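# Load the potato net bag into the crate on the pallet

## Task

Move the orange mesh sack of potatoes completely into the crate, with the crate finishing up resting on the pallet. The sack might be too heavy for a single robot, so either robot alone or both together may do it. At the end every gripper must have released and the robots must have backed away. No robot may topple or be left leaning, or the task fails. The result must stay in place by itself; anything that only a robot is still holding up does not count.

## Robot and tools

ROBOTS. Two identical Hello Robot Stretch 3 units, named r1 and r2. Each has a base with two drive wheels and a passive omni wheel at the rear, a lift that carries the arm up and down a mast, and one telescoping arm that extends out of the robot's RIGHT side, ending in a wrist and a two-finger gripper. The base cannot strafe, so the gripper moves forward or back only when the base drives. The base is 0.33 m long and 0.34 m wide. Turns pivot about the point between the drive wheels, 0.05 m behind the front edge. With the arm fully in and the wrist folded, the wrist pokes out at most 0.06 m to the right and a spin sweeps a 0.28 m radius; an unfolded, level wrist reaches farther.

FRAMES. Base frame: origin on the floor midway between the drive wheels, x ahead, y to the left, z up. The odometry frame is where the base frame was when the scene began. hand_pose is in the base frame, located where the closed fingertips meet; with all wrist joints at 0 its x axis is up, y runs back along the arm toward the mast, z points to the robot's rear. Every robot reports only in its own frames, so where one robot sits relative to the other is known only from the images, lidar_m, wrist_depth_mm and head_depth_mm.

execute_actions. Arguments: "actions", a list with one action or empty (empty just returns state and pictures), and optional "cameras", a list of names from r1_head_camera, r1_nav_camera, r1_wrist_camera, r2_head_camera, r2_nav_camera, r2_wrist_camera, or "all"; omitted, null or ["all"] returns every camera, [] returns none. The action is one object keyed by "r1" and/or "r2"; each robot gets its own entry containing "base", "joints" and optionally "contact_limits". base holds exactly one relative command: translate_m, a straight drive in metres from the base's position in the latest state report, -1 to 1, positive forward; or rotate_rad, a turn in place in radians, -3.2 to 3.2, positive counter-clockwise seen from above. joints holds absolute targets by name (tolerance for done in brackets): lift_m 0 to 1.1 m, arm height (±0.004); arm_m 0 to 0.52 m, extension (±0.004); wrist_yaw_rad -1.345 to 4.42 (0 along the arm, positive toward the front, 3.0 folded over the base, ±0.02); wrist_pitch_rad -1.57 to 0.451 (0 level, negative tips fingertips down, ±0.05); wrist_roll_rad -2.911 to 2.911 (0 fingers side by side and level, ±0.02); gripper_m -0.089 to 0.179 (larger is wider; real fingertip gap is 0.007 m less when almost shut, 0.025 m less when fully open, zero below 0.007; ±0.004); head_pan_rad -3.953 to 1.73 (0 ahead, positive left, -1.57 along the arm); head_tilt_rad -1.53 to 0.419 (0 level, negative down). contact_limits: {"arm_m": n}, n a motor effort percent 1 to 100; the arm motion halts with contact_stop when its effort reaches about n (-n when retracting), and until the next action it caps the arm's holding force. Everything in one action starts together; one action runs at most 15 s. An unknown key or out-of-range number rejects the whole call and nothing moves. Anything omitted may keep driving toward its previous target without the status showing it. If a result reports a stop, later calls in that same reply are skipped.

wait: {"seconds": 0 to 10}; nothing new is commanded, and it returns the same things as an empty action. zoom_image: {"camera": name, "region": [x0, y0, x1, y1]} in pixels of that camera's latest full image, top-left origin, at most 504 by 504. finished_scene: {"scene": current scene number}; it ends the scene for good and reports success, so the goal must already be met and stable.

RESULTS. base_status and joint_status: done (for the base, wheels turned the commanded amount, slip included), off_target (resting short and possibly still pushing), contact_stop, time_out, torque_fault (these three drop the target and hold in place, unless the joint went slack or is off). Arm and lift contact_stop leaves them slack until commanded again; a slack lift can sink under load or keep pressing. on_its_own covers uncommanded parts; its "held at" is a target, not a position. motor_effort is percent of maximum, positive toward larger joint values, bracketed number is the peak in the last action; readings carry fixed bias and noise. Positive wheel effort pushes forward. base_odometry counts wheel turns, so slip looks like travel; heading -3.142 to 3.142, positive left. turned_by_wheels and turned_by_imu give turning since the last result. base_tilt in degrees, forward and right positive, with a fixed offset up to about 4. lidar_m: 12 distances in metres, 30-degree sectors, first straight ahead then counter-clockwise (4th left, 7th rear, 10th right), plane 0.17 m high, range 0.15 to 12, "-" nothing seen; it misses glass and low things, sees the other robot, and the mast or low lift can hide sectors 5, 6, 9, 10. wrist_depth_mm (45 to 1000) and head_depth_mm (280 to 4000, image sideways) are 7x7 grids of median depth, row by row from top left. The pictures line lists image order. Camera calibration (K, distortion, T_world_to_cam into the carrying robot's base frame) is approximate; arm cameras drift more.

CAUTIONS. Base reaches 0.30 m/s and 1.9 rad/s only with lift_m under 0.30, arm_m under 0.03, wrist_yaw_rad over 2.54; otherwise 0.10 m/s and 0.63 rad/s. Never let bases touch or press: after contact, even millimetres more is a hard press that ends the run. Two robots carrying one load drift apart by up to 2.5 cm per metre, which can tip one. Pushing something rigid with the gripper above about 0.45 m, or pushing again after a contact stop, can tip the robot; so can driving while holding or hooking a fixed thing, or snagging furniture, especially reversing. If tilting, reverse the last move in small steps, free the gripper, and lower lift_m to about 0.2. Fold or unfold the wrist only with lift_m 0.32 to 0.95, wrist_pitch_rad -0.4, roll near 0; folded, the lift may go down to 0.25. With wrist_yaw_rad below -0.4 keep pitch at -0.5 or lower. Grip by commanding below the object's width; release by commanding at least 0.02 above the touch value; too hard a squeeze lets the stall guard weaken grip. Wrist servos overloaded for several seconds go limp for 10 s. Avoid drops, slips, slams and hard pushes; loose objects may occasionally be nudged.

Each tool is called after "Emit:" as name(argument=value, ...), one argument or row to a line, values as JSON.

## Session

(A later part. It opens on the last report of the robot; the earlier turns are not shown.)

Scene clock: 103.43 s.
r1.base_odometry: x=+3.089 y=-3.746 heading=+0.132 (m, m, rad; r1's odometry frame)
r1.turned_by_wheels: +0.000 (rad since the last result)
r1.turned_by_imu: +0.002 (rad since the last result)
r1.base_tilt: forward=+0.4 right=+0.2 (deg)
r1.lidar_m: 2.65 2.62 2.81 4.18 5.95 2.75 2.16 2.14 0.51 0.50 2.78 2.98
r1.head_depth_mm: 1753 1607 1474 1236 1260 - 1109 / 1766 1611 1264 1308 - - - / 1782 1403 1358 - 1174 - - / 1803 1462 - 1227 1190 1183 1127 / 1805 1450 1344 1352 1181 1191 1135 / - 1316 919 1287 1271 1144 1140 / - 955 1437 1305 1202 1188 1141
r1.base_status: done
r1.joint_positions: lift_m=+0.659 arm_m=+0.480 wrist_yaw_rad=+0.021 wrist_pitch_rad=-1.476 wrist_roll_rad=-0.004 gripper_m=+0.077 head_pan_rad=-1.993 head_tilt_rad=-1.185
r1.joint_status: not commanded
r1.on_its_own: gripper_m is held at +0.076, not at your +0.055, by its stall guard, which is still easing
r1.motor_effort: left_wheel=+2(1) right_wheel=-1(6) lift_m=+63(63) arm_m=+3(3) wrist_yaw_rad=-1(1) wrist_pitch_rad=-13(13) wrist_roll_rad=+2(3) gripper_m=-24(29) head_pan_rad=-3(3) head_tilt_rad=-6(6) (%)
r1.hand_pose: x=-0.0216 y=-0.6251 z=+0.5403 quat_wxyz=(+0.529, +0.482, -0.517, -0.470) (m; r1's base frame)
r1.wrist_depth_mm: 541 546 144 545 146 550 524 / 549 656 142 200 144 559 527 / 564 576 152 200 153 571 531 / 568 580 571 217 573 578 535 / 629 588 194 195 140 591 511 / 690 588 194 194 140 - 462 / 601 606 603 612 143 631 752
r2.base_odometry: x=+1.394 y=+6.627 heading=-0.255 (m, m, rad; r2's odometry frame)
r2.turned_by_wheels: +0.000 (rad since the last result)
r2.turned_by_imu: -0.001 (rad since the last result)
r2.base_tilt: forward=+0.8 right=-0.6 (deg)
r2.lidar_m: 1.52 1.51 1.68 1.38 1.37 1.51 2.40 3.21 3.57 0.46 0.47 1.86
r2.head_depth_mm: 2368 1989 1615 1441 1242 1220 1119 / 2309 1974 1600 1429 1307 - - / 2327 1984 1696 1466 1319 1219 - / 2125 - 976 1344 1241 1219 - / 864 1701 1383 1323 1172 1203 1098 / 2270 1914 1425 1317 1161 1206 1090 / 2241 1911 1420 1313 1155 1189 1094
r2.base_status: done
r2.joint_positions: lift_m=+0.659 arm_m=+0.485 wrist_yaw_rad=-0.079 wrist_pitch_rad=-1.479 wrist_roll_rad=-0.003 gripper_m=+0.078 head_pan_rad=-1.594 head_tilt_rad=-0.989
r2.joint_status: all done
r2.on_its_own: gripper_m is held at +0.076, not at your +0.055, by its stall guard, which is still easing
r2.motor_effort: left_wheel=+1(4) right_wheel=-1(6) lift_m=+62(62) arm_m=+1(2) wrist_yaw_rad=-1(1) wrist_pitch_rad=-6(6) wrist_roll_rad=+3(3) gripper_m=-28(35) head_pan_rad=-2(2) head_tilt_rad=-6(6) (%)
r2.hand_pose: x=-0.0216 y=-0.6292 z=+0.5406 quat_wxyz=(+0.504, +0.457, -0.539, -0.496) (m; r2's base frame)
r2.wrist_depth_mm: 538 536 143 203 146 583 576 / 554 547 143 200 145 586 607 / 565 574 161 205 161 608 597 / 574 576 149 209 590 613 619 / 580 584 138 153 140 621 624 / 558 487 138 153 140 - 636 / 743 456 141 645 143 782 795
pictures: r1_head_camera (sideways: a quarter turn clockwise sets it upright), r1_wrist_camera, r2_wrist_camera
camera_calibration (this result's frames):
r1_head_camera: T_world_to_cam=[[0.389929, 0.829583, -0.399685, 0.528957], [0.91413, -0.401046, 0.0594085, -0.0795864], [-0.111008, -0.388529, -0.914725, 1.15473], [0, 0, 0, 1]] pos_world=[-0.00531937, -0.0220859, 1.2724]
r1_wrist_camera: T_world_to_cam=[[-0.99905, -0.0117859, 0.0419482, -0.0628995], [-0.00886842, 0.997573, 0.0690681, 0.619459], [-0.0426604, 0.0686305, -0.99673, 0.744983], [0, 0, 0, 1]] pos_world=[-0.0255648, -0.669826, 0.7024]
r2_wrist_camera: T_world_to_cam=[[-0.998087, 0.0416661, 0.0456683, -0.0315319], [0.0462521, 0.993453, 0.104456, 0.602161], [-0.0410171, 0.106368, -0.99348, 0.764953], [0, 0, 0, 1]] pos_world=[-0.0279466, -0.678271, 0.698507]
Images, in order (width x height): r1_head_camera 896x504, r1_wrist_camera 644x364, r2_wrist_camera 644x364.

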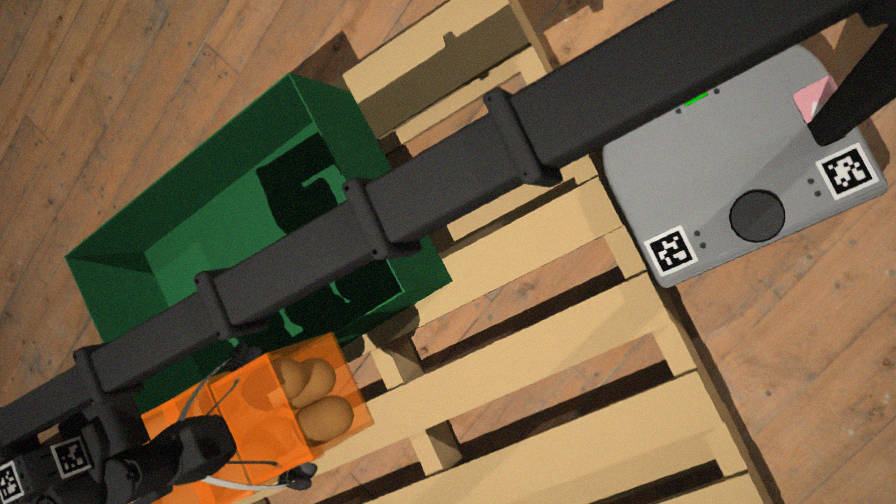

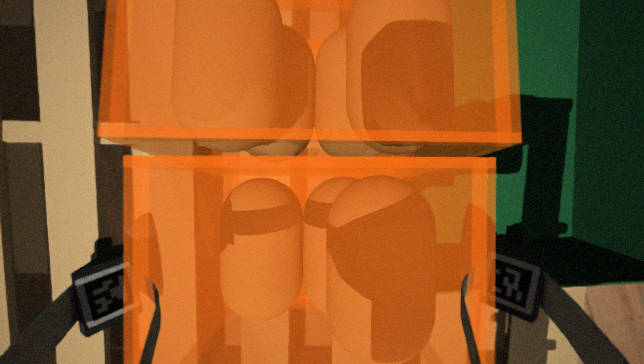

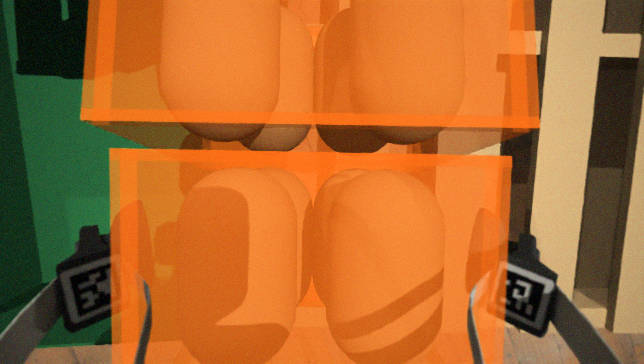

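Emit:
execute_actions(
  actions=[
    {"r1":{"base":{"translate_m":-0.27},"joints":{"arm_m":0.503,"gripper_m":0.05,"head_pan_rad":-1.6,"head_tilt_rad":-1.0}},"r2":{"base":{"translate_m":0.27},"joints":{"gripper_m":0.05}}},
  ],
  cameras=[],
)

Emit:
execute_actions(
  actions=[],
  cameras=["r1_wrist_camera","r1_head_camera","r2_wrist_camera","r2_head_camera"],
)

Scene clock: 108.80 s.
r1.base_odometry: x=+2.821 y=-3.782 heading=+0.132 (m, m, rad; r1's odometry frame)
r1.turned_by_wheels: +0.000 (rad since the last result)
r1.turned_by_imu: +0.003 (rad since the last result)
r1.base_tilt: forward=+0.6 right=+0.1 (deg)
r1.lidar_m: 2.91 2.87 3.11 4.58 5.26 2.44 1.91 1.89 0.53 0.50 0.51 3.12
r1.head_depth_mm: 2312 1961 1710 1521 1373 - - / 2360 2026 - 1345 1190 1128 - / 2359 - 1434 1345 1223 1200 - / 892 1116 1028 1339 1201 1188 1114 / 2284 1786 1517 1395 1228 1143 1118 / 2436 2034 1663 1453 1297 1188 1114 / 2465 2058 1686 1454 1334 1222 1115
r1.base_status: done
r1.joint_positions: lift_m=+0.659 arm_m=+0.503 wrist_yaw_rad=+0.021 wrist_pitch_rad=-1.480 wrist_roll_rad=-0.004 gripper_m=+0.066 head_pan_rad=-1.607 head_tilt_rad=-1.001
r1.joint_status: gripper_m off_target (ended at +0.066, target +0.050); the others done
r1.on_its_own: gripper_m is held at +0.064, not at your +0.050, by its stall guard, which is still easing
r1.motor_effort: left_wheel=+2(2) right_wheel=-2(5) lift_m=+63(63) arm_m=+5(7) wrist_yaw_rad=+0(2) wrist_pitch_rad=-11(13) wrist_roll_rad=+2(3) gripper_m=-28(98) head_pan_rad=+3(25) head_tilt_rad=+1(14) (%)
r1.hand_pose: x=-0.0216 y=-0.6468 z=+0.5403 quat_wxyz=(+0.528, +0.483, -0.516, -0.471) (m; r1's base frame)
r1.wrist_depth_mm: 598 428 145 537 147 684 687 / 607 546 143 200 145 688 695 / 565 553 151 200 152 703 702 / 634 566 557 214 519 710 713 / 637 509 195 195 141 727 739 / 581 394 193 195 139 - 752 / 699 608 600 607 141 753 764
r2.base_odometry: x=+1.656 y=+6.559 heading=-0.255 (m, m, rad; r2's odometry frame)
r2.turned_by_wheels: +0.000 (rad since the last result)
r2.turned_by_imu: -0.001 (rad since the last result)
r2.base_tilt: forward=+0.7 right=-0.7 (deg)
r2.lidar_m: 1.27 1.26 1.40 1.47 1.47 1.62 2.57 3.48 0.47 0.45 0.47 1.54
r2.head_depth_mm: 2325 1972 1627 1414 1277 1212 1121 / 2353 1957 1621 1403 1236 - - / 2314 1982 1472 1340 1179 1220 - / 2186 - 980 1320 1174 1227 - / 855 1712 1371 1319 1175 1211 1096 / 2232 1923 1643 1377 1176 1203 1091 / 2259 1909 1662 1461 1312 1191 1090
r2.base_status: done
r2.joint_positions: lift_m=+0.659 arm_m=+0.485 wrist_yaw_rad=-0.079 wrist_pitch_rad=-1.485 wrist_roll_rad=-0.003 gripper_m=+0.066 head_pan_rad=-1.594 head_tilt_rad=-0.989
r2.joint_status: gripper_m off_target (ended at +0.066, target +0.050)
r2.on_its_own: gripper_m is held at +0.065, not at your +0.050, by its stall guard, which is still easing
r2.motor_effort: left_wheel=+1(4) right_wheel=-2(6) lift_m=+62(62) arm_m=+1(1) wrist_yaw_rad=-1(1) wrist_pitch_rad=-4(6) wrist_roll_rad=+3(3) gripper_m=-32(100) head_pan_rad=-2(2) head_tilt_rad=-5(6) (%)
r2.hand_pose: x=-0.0215 y=-0.6278 z=+0.5406 quat_wxyz=(+0.503, +0.458, -0.538, -0.498) (m; r2's base frame)
r2.wrist_depth_mm: 670 397 143 205 147 562 580 / 678 394 143 200 145 581 596 / 691 500 161 204 160 584 603 / 703 502 150 210 505 611 608 / 727 440 138 153 140 612 621 / 736 433 138 153 140 - 645 / 751 754 140 415 143 788 788
pictures: none
No camera images: the call's "cameras" was empty. Leave "cameras" out to get every camera's image.

Scene clock: 108.80 s.
r1.base_odometry: x=+2.821 y=-3.782 heading=+0.132 (m, m, rad; r1's odometry frame)
r1.turned_by_wheels: +0.000 (rad since the last result)
r1.turned_by_imu: +0.003 (rad since the last result)
r1.base_tilt: forward=+0.6 right=+0.1 (deg)
r1.lidar_m: 2.91 2.87 3.11 4.58 5.26 2.44 1.91 1.89 0.53 0.50 0.51 3.12
r1.head_depth_mm: 2312 1961 1710 1521 1373 - - / 2360 2026 - 1345 1190 1128 - / 2359 - 1434 1345 1223 1200 - / 892 1116 1028 1339 1201 1188 1114 / 2284 1786 1517 1395 1228 1143 1118 / 2436 2034 1663 1453 1297 1188 1114 / 2465 2058 1686 1454 1334 1222 1115
r1.base_status: done
r1.joint_positions: lift_m=+0.659 arm_m=+0.503 wrist_yaw_rad=+0.021 wrist_pitch_rad=-1.480 wrist_roll_rad=-0.004 gripper_m=+0.066 head_pan_rad=-1.607 head_tilt_rad=-1.001
r1.joint_status: gripper_m off_target (ended at +0.066, target +0.050); the others done
r1.on_its_own: gripper_m is held at +0.064, not at your +0.050, by its stall guard, which is still easing
r1.motor_effort: left_wheel=+2(2) right_wheel=-2(5) lift_m=+63(63) arm_m=+5(7) wrist_yaw_rad=+0(2) wrist_pitch_rad=-11(13) wrist_roll_rad=+2(3) gripper_m=-28(98) head_pan_rad=+3(25) head_tilt_rad=+1(14) (%)
r1.hand_pose: x=-0.0216 y=-0.6468 z=+0.5403 quat_wxyz=(+0.528, +0.483, -0.516, -0.471) (m; r1's base frame)
r1.wrist_depth_mm: 598 428 145 537 147 684 687 / 607 546 143 200 145 688 695 / 565 553 151 200 152 703 702 / 634 566 557 214 519 710 713 / 637 509 195 195 141 727 739 / 581 394 193 195 139 - 752 / 699 608 600 607 141 753 764
r2.base_odometry: x=+1.656 y=+6.559 heading=-0.255 (m, m, rad; r2's odometry frame)
r2.turned_by_wheels: +0.000 (rad since the last result)
r2.turned_by_imu: -0.001 (rad since the last result)
r2.base_tilt: forward=+0.7 right=-0.7 (deg)
r2.lidar_m: 1.27 1.26 1.40 1.47 1.47 1.62 2.57 3.48 0.47 0.45 0.47 1.54
r2.head_depth_mm: 2325 1972 1627 1414 1277 1212 1121 / 2353 1957 1621 1403 1236 - - / 2314 1982 1472 1340 1179 1220 - / 2186 - 980 1320 1174 1227 - / 855 1712 1371 1319 1175 1211 1096 / 2232 1923 1643 1377 1176 1203 1091 / 2259 1909 1662 1461 1312 1191 1090
r2.base_status: done
r2.joint_positions: lift_m=+0.659 arm_m=+0.485 wrist_yaw_rad=-0.079 wrist_pitch_rad=-1.485 wrist_roll_rad=-0.003 gripper_m=+0.066 head_pan_rad=-1.594 head_tilt_rad=-0.989
r2.joint_status: gripper_m off_target (ended at +0.066, target +0.050)
r2.on_its_own: gripper_m is held at +0.065, not at your +0.050, by its stall guard, which is still easing
r2.motor_effort: left_wheel=+1(4) right_wheel=-2(6) lift_m=+62(62) arm_m=+1(1) wrist_yaw_rad=-1(1) wrist_pitch_rad=-4(6) wrist_roll_rad=+3(3) gripper_m=-32(100) head_pan_rad=-2(2) head_tilt_rad=-5(6) (%)
r2.hand_pose: x=-0.0215 y=-0.6278 z=+0.5406 quat_wxyz=(+0.503, +0.458, -0.538, -0.498) (m; r2's base frame)
r2.wrist_depth_mm: 670 397 143 205 147 562 580 / 678 394 143 200 145 581 596 / 691 500 161 204 160 584 603 / 703 502 150 210 505 611 608 / 727 440 138 153 140 612 621 / 736 433 138 153 140 - 645 / 751 754 140 415 143 788 788
pictures: r1_head_camera (sideways: a quarter turn clockwise sets it upright), r1_wrist_camera, r2_head_camera (sideways: a quarter turn clockwise sets it upright), r2_wrist_camera
camera_calibration (this result's frames):
r1_head_camera: T_world_to_cam=[[0.0455145, 0.826866, -0.560554, 0.740606], [0.998251, -0.0164569, 0.0567782, -0.0766892], [0.0377231, -0.562157, -0.826169, 1.03874], [0, 0, 0, 1]] pos_world=[0.00366237, -0.0297091, 1.27768]
r1_wrist_camera: T_world_to_cam=[[-0.999049, -0.0117564, 0.0419883, -0.0631835], [-0.00863785, 0.997243, 0.0736956, 0.63842], [-0.0427389, 0.0732628, -0.996396, 0.749288], [0, 0, 0, 1]] pos_world=[-0.0255851, -0.692298, 0.702193]
r2_head_camera: T_world_to_cam=[[0.00394115, 0.854294, -0.519775, 0.699765], [0.999615, -0.0176439, -0.0214197, 0.0230026], [-0.0274696, -0.519491, -0.854034, 1.07573], [0, 0, 0, 1]] pos_world=[0.00379826, -0.0385677, 1.28292]
r2_wrist_camera: T_world_to_cam=[[-0.998106, 0.0414252, 0.0454761, -0.0315306], [0.0462042, 0.992898, 0.109634, 0.597677], [-0.0406115, 0.111528, -0.992931, 0.767773], [0, 0, 0, 1]] pos_world=[-0.0279057, -0.677754, 0.698254]
Images, in order (width x height): r1_head_camera 896x504, r1_wrist_camera 644x364, r2_head_camera 896x504, r2_wrist_camera 644x364.

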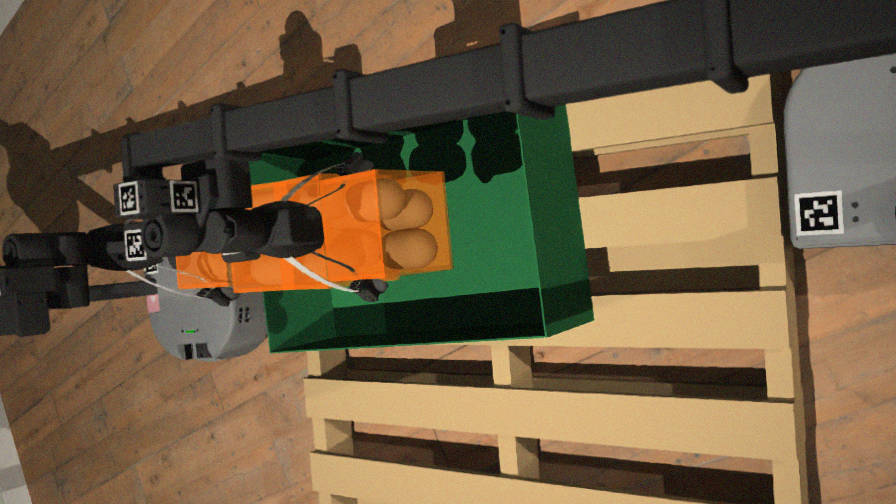

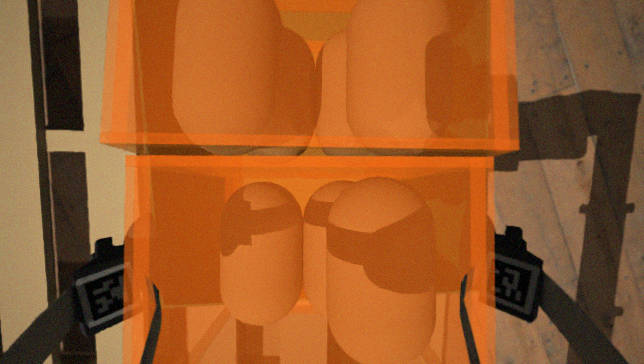

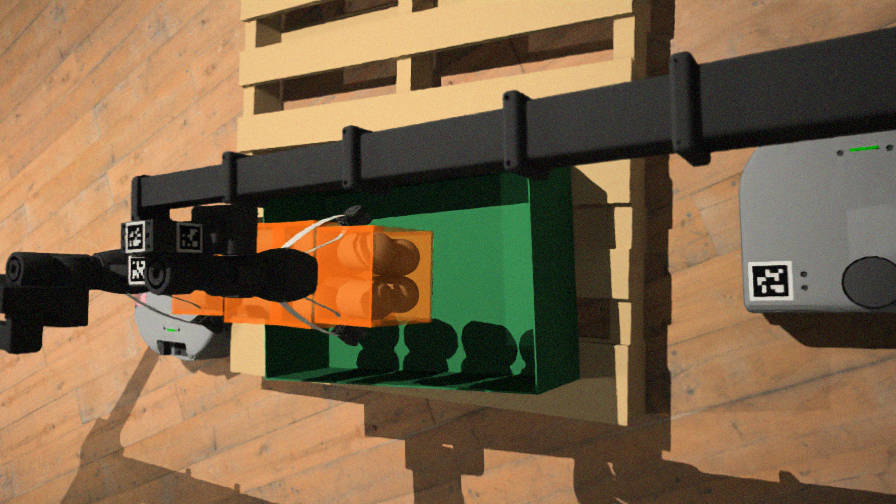

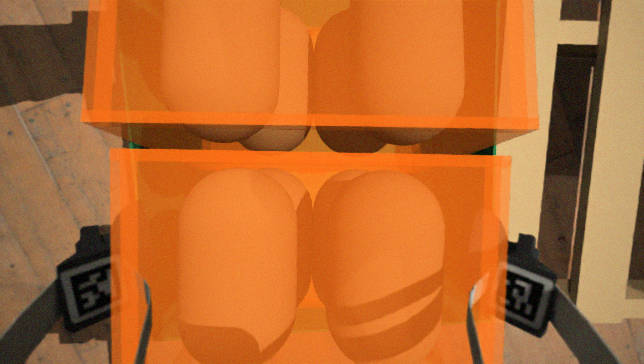

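Emit:
execute_actions(
  actions=[
    {"r1":{"joints":{"lift_m":0.362,"gripper_m":0.06}},"r2":{"joints":{"lift_m":0.362,"gripper_m":0.06}}},
  ],
  cameras=["r1_head_camera","r2_wrist_camera"],
)

Emit:
execute_actions(
  actions=[
    {"r1":{"joints":{"gripper_m":0.179}},"r2":{"joints":{"gripper_m":0.179}}},
  ],
  cameras=[],
)

Emit:
execute_actions(
  actions=[
    {"r1":{"joints":{"lift_m":0.55}},"r2":{"joints":{"lift_m":0.55}}},
  ],
  cameras=["r1_head_camera"],
)

Emit:
execute_actions(
  actions=[
    {"r1":{"base":{"translate_m":-0.5},"joints":{"arm_m":0}},"r2":{"base":{"translate_m":0.5},"joints":{"arm_m":0}}},
  ],
  cameras=["r1_nav_camera"],
)

Scene clock: 112.97 s.
r1.base_odometry: x=+2.821 y=-3.782 heading=+0.132 (m, m, rad; r1's odometry frame)
r1.turned_by_wheels: +0.000 (rad since the last result)
r1.turned_by_imu: +0.001 (rad since the last result)
r1.base_tilt: forward=+0.6 right=+0.1 (deg)
r1.lidar_m: 2.91 2.87 3.07 4.58 5.23 2.43 1.92 1.89 0.53 0.50 0.51 3.09
r1.head_depth_mm: 2326 1964 1705 1501 1355 1185 1124 / 2333 1987 1712 1324 1202 1126 - / 2374 1994 1479 1240 1222 1200 - / 2396 1786 1356 1305 1201 1190 1113 / 1515 1739 1520 1382 1229 1145 1122 / 2382 2049 1677 1456 1292 1190 1113 / 2464 2067 1675 1469 1334 1220 1122
r1.base_status: not commanded
r1.joint_positions: lift_m=+0.362 arm_m=+0.503 wrist_yaw_rad=+0.021 wrist_pitch_rad=-1.480 wrist_roll_rad=-0.004 gripper_m=+0.075 head_pan_rad=-1.607 head_tilt_rad=-1.001
r1.joint_status: gripper_m off_target (ended at +0.075, target +0.060); the others done
r1.on_its_own: gripper_m is held at +0.074, not at your +0.060, by its stall guard, which is still easing
r1.motor_effort: left_wheel=+2(1) right_wheel=-1(1) lift_m=+31(59) arm_m=+4(5) wrist_yaw_rad=-1(1) wrist_pitch_rad=-11(11) wrist_roll_rad=+2(3) gripper_m=-24(68) head_pan_rad=+4(3) head_tilt_rad=+0(1) (%)
r1.hand_pose: x=-0.0216 y=-0.6467 z=+0.2435 quat_wxyz=(+0.528, +0.483, -0.516, -0.471) (m; r1's base frame)
r1.wrist_depth_mm: 243 255 145 256 147 262 223 / 241 260 143 200 145 268 226 / 240 264 151 200 152 272 228 / 237 268 269 214 273 278 230 / 234 272 194 195 141 281 231 / 222 279 194 194 139 - 232 / 244 284 284 279 141 290 218
r2.base_odometry: x=+1.656 y=+6.559 heading=-0.255 (m, m, rad; r2's odometry frame)
r2.turned_by_wheels: +0.000 (rad since the last result)
r2.turned_by_imu: +0.001 (rad since the last result)
r2.base_tilt: forward=+0.7 right=-0.8 (deg)
r2.lidar_m: 1.27 1.26 1.39 1.47 1.47 1.62 2.55 3.48 0.47 0.45 0.47 1.55
r2.head_depth_mm: 2349 1967 1610 1410 1282 1227 1114 / 2329 1973 1608 1406 1230 1211 1125 / 2303 1975 1531 1311 1183 1228 - / 2208 1776 1352 1252 1165 1220 - / 2113 1651 1412 1285 1174 1205 1097 / 2280 1936 1623 1379 1175 1199 1093 / 2221 1896 1665 1461 1319 1200 1091
r2.base_status: not commanded
r2.joint_positions: lift_m=+0.362 arm_m=+0.485 wrist_yaw_rad=-0.079 wrist_pitch_rad=-1.484 wrist_roll_rad=-0.003 gripper_m=+0.076 head_pan_rad=-1.594 head_tilt_rad=-0.989
r2.joint_status: gripper_m off_target (ended at +0.076, target +0.060); the others done
r2.on_its_own: gripper_m is held at +0.074, not at your +0.060, by its stall guard, which is still easing
r2.motor_effort: left_wheel=+1(0) right_wheel=-2(2) lift_m=+47(58) arm_m=+1(1) wrist_yaw_rad=-1(1) wrist_pitch_rad=-5(5) wrist_roll_rad=+3(3) gripper_m=-29(77) head_pan_rad=-2(2) head_tilt_rad=-5(6) (%)
r2.hand_pose: x=-0.0215 y=-0.6280 z=+0.2431 quat_wxyz=(+0.503, +0.458, -0.538, -0.498) (m; r2's base frame)
r2.wrist_depth_mm: 255 257 143 204 146 265 241 / 259 262 142 200 145 271 241 / 264 267 161 204 160 276 244 / 262 272 150 209 275 282 247 / 259 275 138 153 140 288 249 / - 282 138 153 141 - 250 / 256 288 140 293 144 301 231
pictures: r1_head_camera (sideways: a quarter turn clockwise sets it upright), r2_wrist_camera
camera_calibration (this result's frames):
r1_head_camera: T_world_to_cam=[[0.0455137, 0.826844, -0.560587, 0.740649], [0.998251, -0.0164546, 0.0567774, -0.0766882], [0.0377219, -0.562191, -0.826147, 1.03871], [0, 0, 0, 1]] pos_world=[0.00366233, -0.0297101, 1.27768]
r2_wrist_camera: T_world_to_cam=[[-0.998103, 0.0414581, 0.0455042, -0.0179941], [0.0462091, 0.992981, 0.108878, 0.630725], [-0.0406709, 0.110774, -0.993013, 0.471926], [0, 0, 0, 1]] pos_world=[-0.0279116, -0.677829, 0.400775]
Images, in order (width x height): r1_head_camera 896x504, r2_wrist_camera 644x364.

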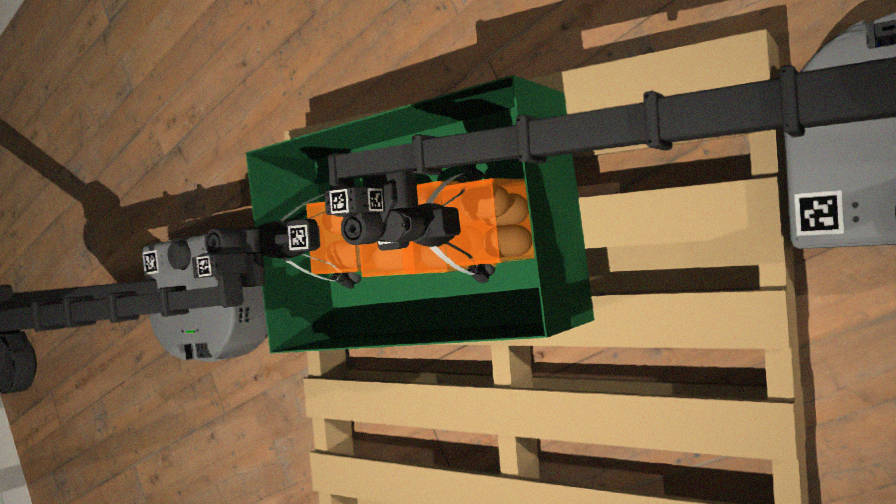

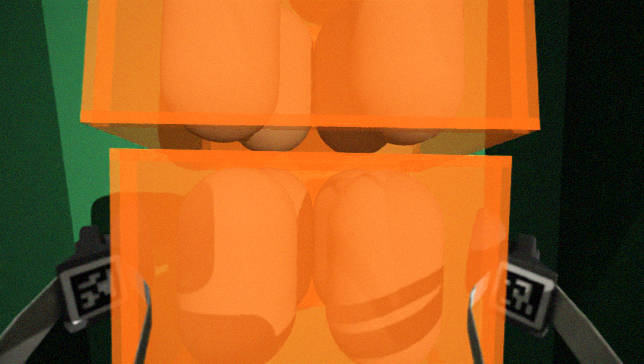

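Scene clock: 114.50 s.
r1.base_odometry: x=+2.821 y=-3.782 heading=+0.132 (m, m, rad; r1's odometry frame)
r1.turned_by_wheels: +0.000 (rad since the last result)
r1.turned_by_imu: +0.000 (rad since the last result)
r1.base_tilt: forward=+0.6 right=+0.1 (deg)
r1.lidar_m: 2.90 2.86 3.10 4.58 5.28 2.44 1.92 1.89 0.53 0.50 0.51 3.10
r1.head_depth_mm: 2322 1971 1715 1512 1357 1186 1138 / 2341 1999 1703 1321 1202 1122 - / 2375 1995 1475 1235 1222 1198 - / 2373 1786 1340 1300 1199 1193 1122 / 1511 1738 1520 1381 1228 1138 1123 / 2377 2053 1676 1449 1284 1184 1107 / 2492 2078 1674 1477 1333 1223 1119
r1.base_status: not commanded
r1.joint_positions: lift_m=+0.362 arm_m=+0.503 wrist_yaw_rad=+0.021 wrist_pitch_rad=-1.477 wrist_roll_rad=-0.004 gripper_m=+0.179 head_pan_rad=-1.607 head_tilt_rad=-1.001
r1.joint_status: all done
r1.motor_effort: left_wheel=+2(2) right_wheel=-1(1) lift_m=+31(30) arm_m=+4(4) wrist_yaw_rad=-2(1) wrist_pitch_rad=-12(13) wrist_roll_rad=+2(2) gripper_m=+5(86) head_pan_rad=+4(4) head_tilt_rad=+0(0) (%)
r1.hand_pose: x=-0.0216 y=-0.6477 z=+0.2435 quat_wxyz=(+0.529, +0.482, -0.517, -0.470) (m; r1's base frame)
r1.wrist_depth_mm: 243 255 145 258 148 264 223 / 241 259 143 200 146 267 226 / 239 264 151 200 151 270 228 / 237 267 270 269 272 275 230 / 234 272 194 193 140 281 231 / 217 277 191 192 137 287 222 / 231 280 284 282 137 288 247
r2.base_odometry: x=+1.656 y=+6.559 heading=-0.255 (m, m, rad; r2's odometry frame)
r2.turned_by_wheels: +0.000 (rad since the last result)
r2.turned_by_imu: +0.000 (rad since the last result)
r2.base_tilt: forward=+0.7 right=-0.6 (deg)
r2.lidar_m: 1.27 1.26 1.39 1.47 1.47 1.62 2.55 3.47 0.47 0.45 0.47 1.54
r2.head_depth_mm: 2337 1985 1616 1426 1286 1216 1113 / 2327 1981 1615 1405 1230 1215 1128 / 2283 1970 1548 1320 1191 1232 - / 2222 1784 1349 1267 1174 1221 - / 2115 1647 1411 1287 1180 1201 1100 / 2274 1913 1645 1377 1176 1196 1093 / 2229 1907 1653 1467 1307 1197 1090
r2.base_status: not commanded
r2.joint_positions: lift_m=+0.362 arm_m=+0.485 wrist_yaw_rad=-0.079 wrist_pitch_rad=-1.479 wrist_roll_rad=-0.003 gripper_m=+0.179 head_pan_rad=-1.594 head_tilt_rad=-0.989
r2.joint_status: all done
r2.motor_effort: left_wheel=+1(1) right_wheel=-2(2) lift_m=+47(47) arm_m=+2(1) wrist_yaw_rad=+0(0) wrist_pitch_rad=-6(6) wrist_roll_rad=+3(3) gripper_m=+8(85) head_pan_rad=-2(2) head_tilt_rad=-6(5) (%)
r2.hand_pose: x=-0.0216 y=-0.6292 z=+0.2431 quat_wxyz=(+0.504, +0.457, -0.539, -0.496) (m; r2's base frame)
r2.wrist_depth_mm: 256 258 144 206 147 267 241 / 259 263 143 201 146 271 243 / 263 267 158 204 158 276 246 / 263 272 149 275 276 281 246 / 247 277 136 151 139 286 248 / - 282 136 150 138 292 239 / 255 287 136 289 138 301 240
pictures: none
No camera images: the call's "cameras" was empty. Leave "cameras" out to get every camera's image.

Scene clock: 117.03 s.
r1.base_odometry: x=+2.821 y=-3.782 heading=+0.132 (m, m, rad; r1's odometry frame)
r1.turned_by_wheels: +0.000 (rad since the last result)
r1.turned_by_imu: +0.001 (rad since the last result)
r1.base_tilt: forward=+0.5 right=+0.1 (deg)
r1.lidar_m: 2.90 2.86 3.09 4.58 5.26 2.44 1.92 1.89 0.53 0.50 0.51 3.10
r1.head_depth_mm: 2325 1962 1695 1506 1349 1236 - / 2366 1976 1728 1506 1175 1137 - / 2374 2061 1471 1314 1225 1206 - / 2383 1052 1219 1316 1206 1190 1114 / 1643 1772 1506 1378 1229 1140 1118 / 2446 2043 1676 1453 1289 1185 1114 / 2466 2082 1686 1460 1334 1222 1120
r1.base_status: not commanded
r1.joint_positions: lift_m=+0.549 arm_m=+0.503 wrist_yaw_rad=+0.021 wrist_pitch_rad=-1.474 wrist_roll_rad=-0.004 gripper_m=+0.179 head_pan_rad=-1.607 head_tilt_rad=-1.001
r1.joint_status: all done
r1.motor_effort: left_wheel=+1(1) right_wheel=-1(1) lift_m=+63(63) arm_m=+4(4) wrist_yaw_rad=-2(2) wrist_pitch_rad=-14(15) wrist_roll_rad=+3(2) gripper_m=+5(5) head_pan_rad=+3(3) head_tilt_rad=+0(0) (%)
r1.hand_pose: x=-0.0216 y=-0.6485 z=+0.4303 quat_wxyz=(+0.530, +0.482, -0.517, -0.469) (m; r1's base frame)
r1.wrist_depth_mm: 434 357 146 437 149 329 579 / 440 327 144 202 146 335 592 / 448 348 150 200 152 335 597 / 455 344 458 460 461 342 608 / 465 367 193 193 140 323 618 / 592 391 191 192 137 388 627 / 484 310 303 283 136 316 640
r2.base_odometry: x=+1.656 y=+6.559 heading=-0.255 (m, m, rad; r2's odometry frame)
r2.turned_by_wheels: +0.000 (rad since the last result)
r2.turned_by_imu: +0.000 (rad since the last result)
r2.base_tilt: forward=+0.7 right=-0.7 (deg)
r2.lidar_m: 1.27 1.26 1.39 1.48 1.47 1.62 2.56 3.47 0.47 0.45 0.47 1.55
r2.head_depth_mm: 2338 1988 1602 1423 1288 1226 1109 / 2359 1970 1614 1405 1243 1234 1126 / 2327 1980 1677 1387 1180 1221 - / 2234 1044 1123 1277 1173 1223 - / 974 1690 1377 1293 1179 1204 1098 / 2253 1928 1640 1380 1177 1198 1090 / 2241 1925 1651 1463 1319 1194 1091
r2.base_status: not commanded
r2.joint_positions: lift_m=+0.549 arm_m=+0.485 wrist_yaw_rad=-0.079 wrist_pitch_rad=-1.478 wrist_roll_rad=-0.003 gripper_m=+0.179 head_pan_rad=-1.594 head_tilt_rad=-0.989
r2.joint_status: all done
r2.motor_effort: left_wheel=+2(1) right_wheel=-3(2) lift_m=+62(65) arm_m=+2(2) wrist_yaw_rad=+0(1) wrist_pitch_rad=-6(7) wrist_roll_rad=+3(2) gripper_m=+6(6) head_pan_rad=-2(2) head_tilt_rad=-6(6) (%)
r2.hand_pose: x=-0.0216 y=-0.6296 z=+0.4306 quat_wxyz=(+0.505, +0.456, -0.540, -0.496) (m; r2's base frame)
r2.wrist_depth_mm: 295 345 145 208 148 351 466 / 300 341 143 202 147 353 475 / 437 385 157 204 158 360 478 / 585 385 150 466 474 362 610 / 593 409 137 152 139 425 564 / - 377 136 151 138 442 632 / 634 367 136 161 138 356 525
pictures: r1_head_camera (sideways: a quarter turn clockwise sets it upright)
camera_calibration (this result's frames):
r1_head_camera: T_world_to_cam=[[0.0455132, 0.826827, -0.560611, 0.740681], [0.998251, -0.016453, 0.0567769, -0.0766874], [0.0377209, -0.562215, -0.82613, 1.03869], [0, 0, 0, 1]] pos_world=[0.0036623, -0.0297108, 1.27768]
Images, in order (width x height): r1_head_camera 896x504.

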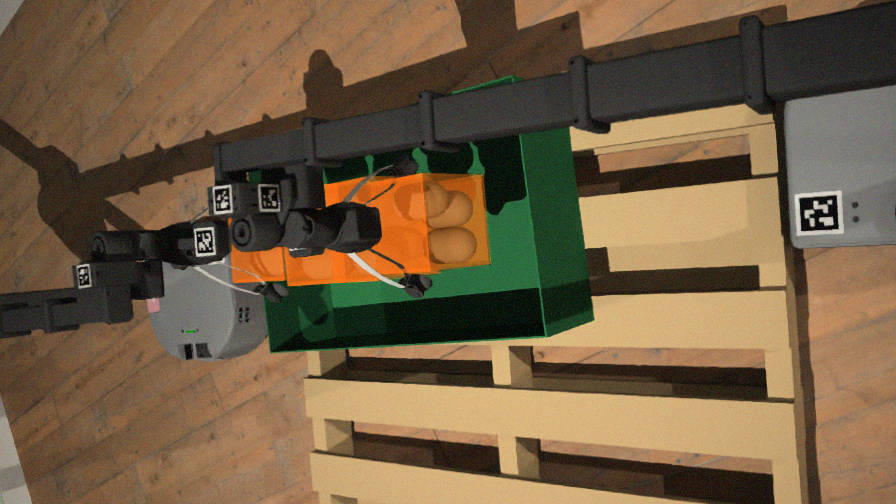

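Scene clock: 123.10 s.
r1.base_odometry: x=+2.325 y=-3.848 heading=+0.132 (m, m, rad; r1's odometry frame)
r1.turned_by_wheels: +0.000 (rad since the last result)
r1.turned_by_imu: +0.001 (rad since the last result)
r1.base_tilt: forward=+0.7 right=+0.0 (deg)
r1.lidar_m: 3.37 3.31 3.58 5.34 4.00 1.85 1.46 1.44 1.54 1.55 0.58 0.71
r1.head_depth_mm: 2065 1972 1708 1509 1353 1254 - / 2238 1987 1731 1518 1364 1276 - / 2372 2015 1737 1527 1369 1276 - / 2264 1801 1765 1537 1373 1241 1116 / 2323 1832 1771 1519 1378 1247 1133 / 2416 2070 1544 1379 1217 1129 1124 / 2453 2070 1504 1357 1224 1221 1116
r1.base_status: done
r1.joint_positions: lift_m=+0.549 arm_m=+0.002 wrist_yaw_rad=+0.021 wrist_pitch_rad=-1.497 wrist_roll_rad=-0.003 gripper_m=+0.179 head_pan_rad=-1.607 head_tilt_rad=-1.000
r1.joint_status: all done
joint sent to its limit — the command would take r1.arm_m past its lower limit, so that joint was sent only as far as its limit.
r1.motor_effort: left_wheel=+2(3) right_wheel=+0(8) lift_m=+51(63) arm_m=-7(12) wrist_yaw_rad=+0(1) wrist_pitch_rad=-1(16) wrist_roll_rad=+2(3) gripper_m=+0(5) head_pan_rad=+3(3) head_tilt_rad=+0(1) (%)
r1.hand_pose: x=-0.0217 y=-0.1419 z=+0.4308 quat_wxyz=(+0.524, +0.487, -0.512, -0.476) (m; r1's base frame)
r1.wrist_depth_mm: 435 442 562 564 565 570 575 / 444 447 567 573 584 578 594 / 468 557 585 577 591 595 602 / 583 589 590 - - 608 613 / 592 602 601 - - 610 621 / - 611 623 - - 634 628 / 619 629 622 - - 642 649
r2.base_odometry: x=+2.140 y=+6.433 heading=-0.255 (m, m, rad; r2's odometry frame)
r2.turned_by_wheels: +0.000 (rad since the last result)
r2.turned_by_imu: +0.002 (rad since the last result)
r2.base_tilt: forward=+0.8 right=-0.7 (deg)
r2.lidar_m: 0.80 0.79 0.88 1.37 1.64 1.81 2.87 0.64 0.56 1.55 1.90 0.97
r2.head_depth_mm: 2336 1984 1411 1295 1208 1218 1110 / 2360 1981 1402 1304 1217 1221 1124 / 2353 1969 1637 1468 1318 - - / 2122 1775 1693 1490 1330 - - / 2281 1753 1678 1493 1313 1224 1098 / 2276 1913 1671 1476 1333 1194 1088 / 2238 1912 1648 1480 1315 1204 1093
r2.base_status: done
r2.joint_positions: lift_m=+0.550 arm_m=+0.000 wrist_yaw_rad=-0.079 wrist_pitch_rad=-1.496 wrist_roll_rad=-0.003 gripper_m=+0.179 head_pan_rad=-1.594 head_tilt_rad=-0.989
r2.joint_status: all done
r2.motor_effort: left_wheel=+0(10) right_wheel=-2(9) lift_m=+47(62) arm_m=-3(5) wrist_yaw_rad=-1(1) wrist_pitch_rad=-1(7) wrist_roll_rad=+3(3) gripper_m=+1(7) head_pan_rad=-2(2) head_tilt_rad=-6(6) (%)
r2.hand_pose: x=-0.0212 y=-0.1402 z=+0.4311 quat_wxyz=(+0.500, +0.461, -0.536, -0.501) (m; r2's base frame)
r2.wrist_depth_mm: 562 561 574 569 586 584 585 / 580 585 587 580 591 604 601 / 582 591 588 599 600 602 620 / 590 600 606 - - 620 627 / 598 608 619 - - 621 641 / - 620 625 - - - 648 / 641 637 639 - - 660 672
pictures: r1_nav_camera (sideways: a quarter turn counterclockwise sets it upright)
camera_calibration (this result's frames):
r1_nav_camera: T_world_to_cam=[[-0.0545496, -0.840895, 0.538441, -0.656393], [-0.997827, 0.0658619, 0.00176795, 0.0588405], [-0.0369495, -0.537175, -0.842661, 1.05758], [0, 0, 0, 1]] pos_world=[0.0619837, 0.0122729, 1.24451]
Images, in order (width x height): r1_nav_camera 672x504.

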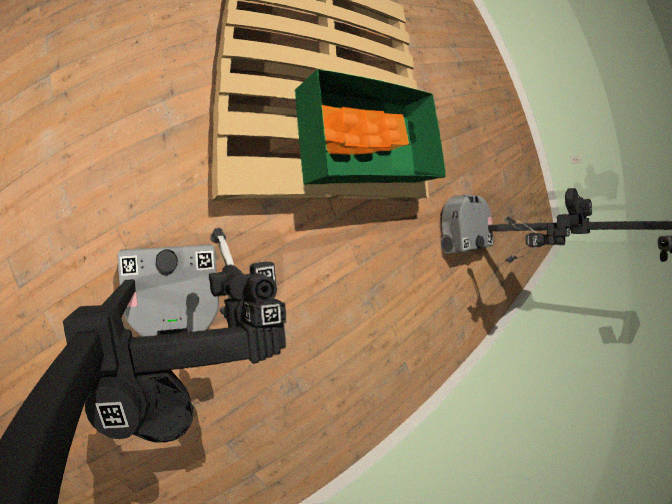

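The bag stuck in the open grippers and dropped when the arms drew back, but it landed inside the crate. In the next scene I'll set it fully down and check that it has released.

Emit:
finished_scene(
  scene=1,
)

The scene is finished: the task was done.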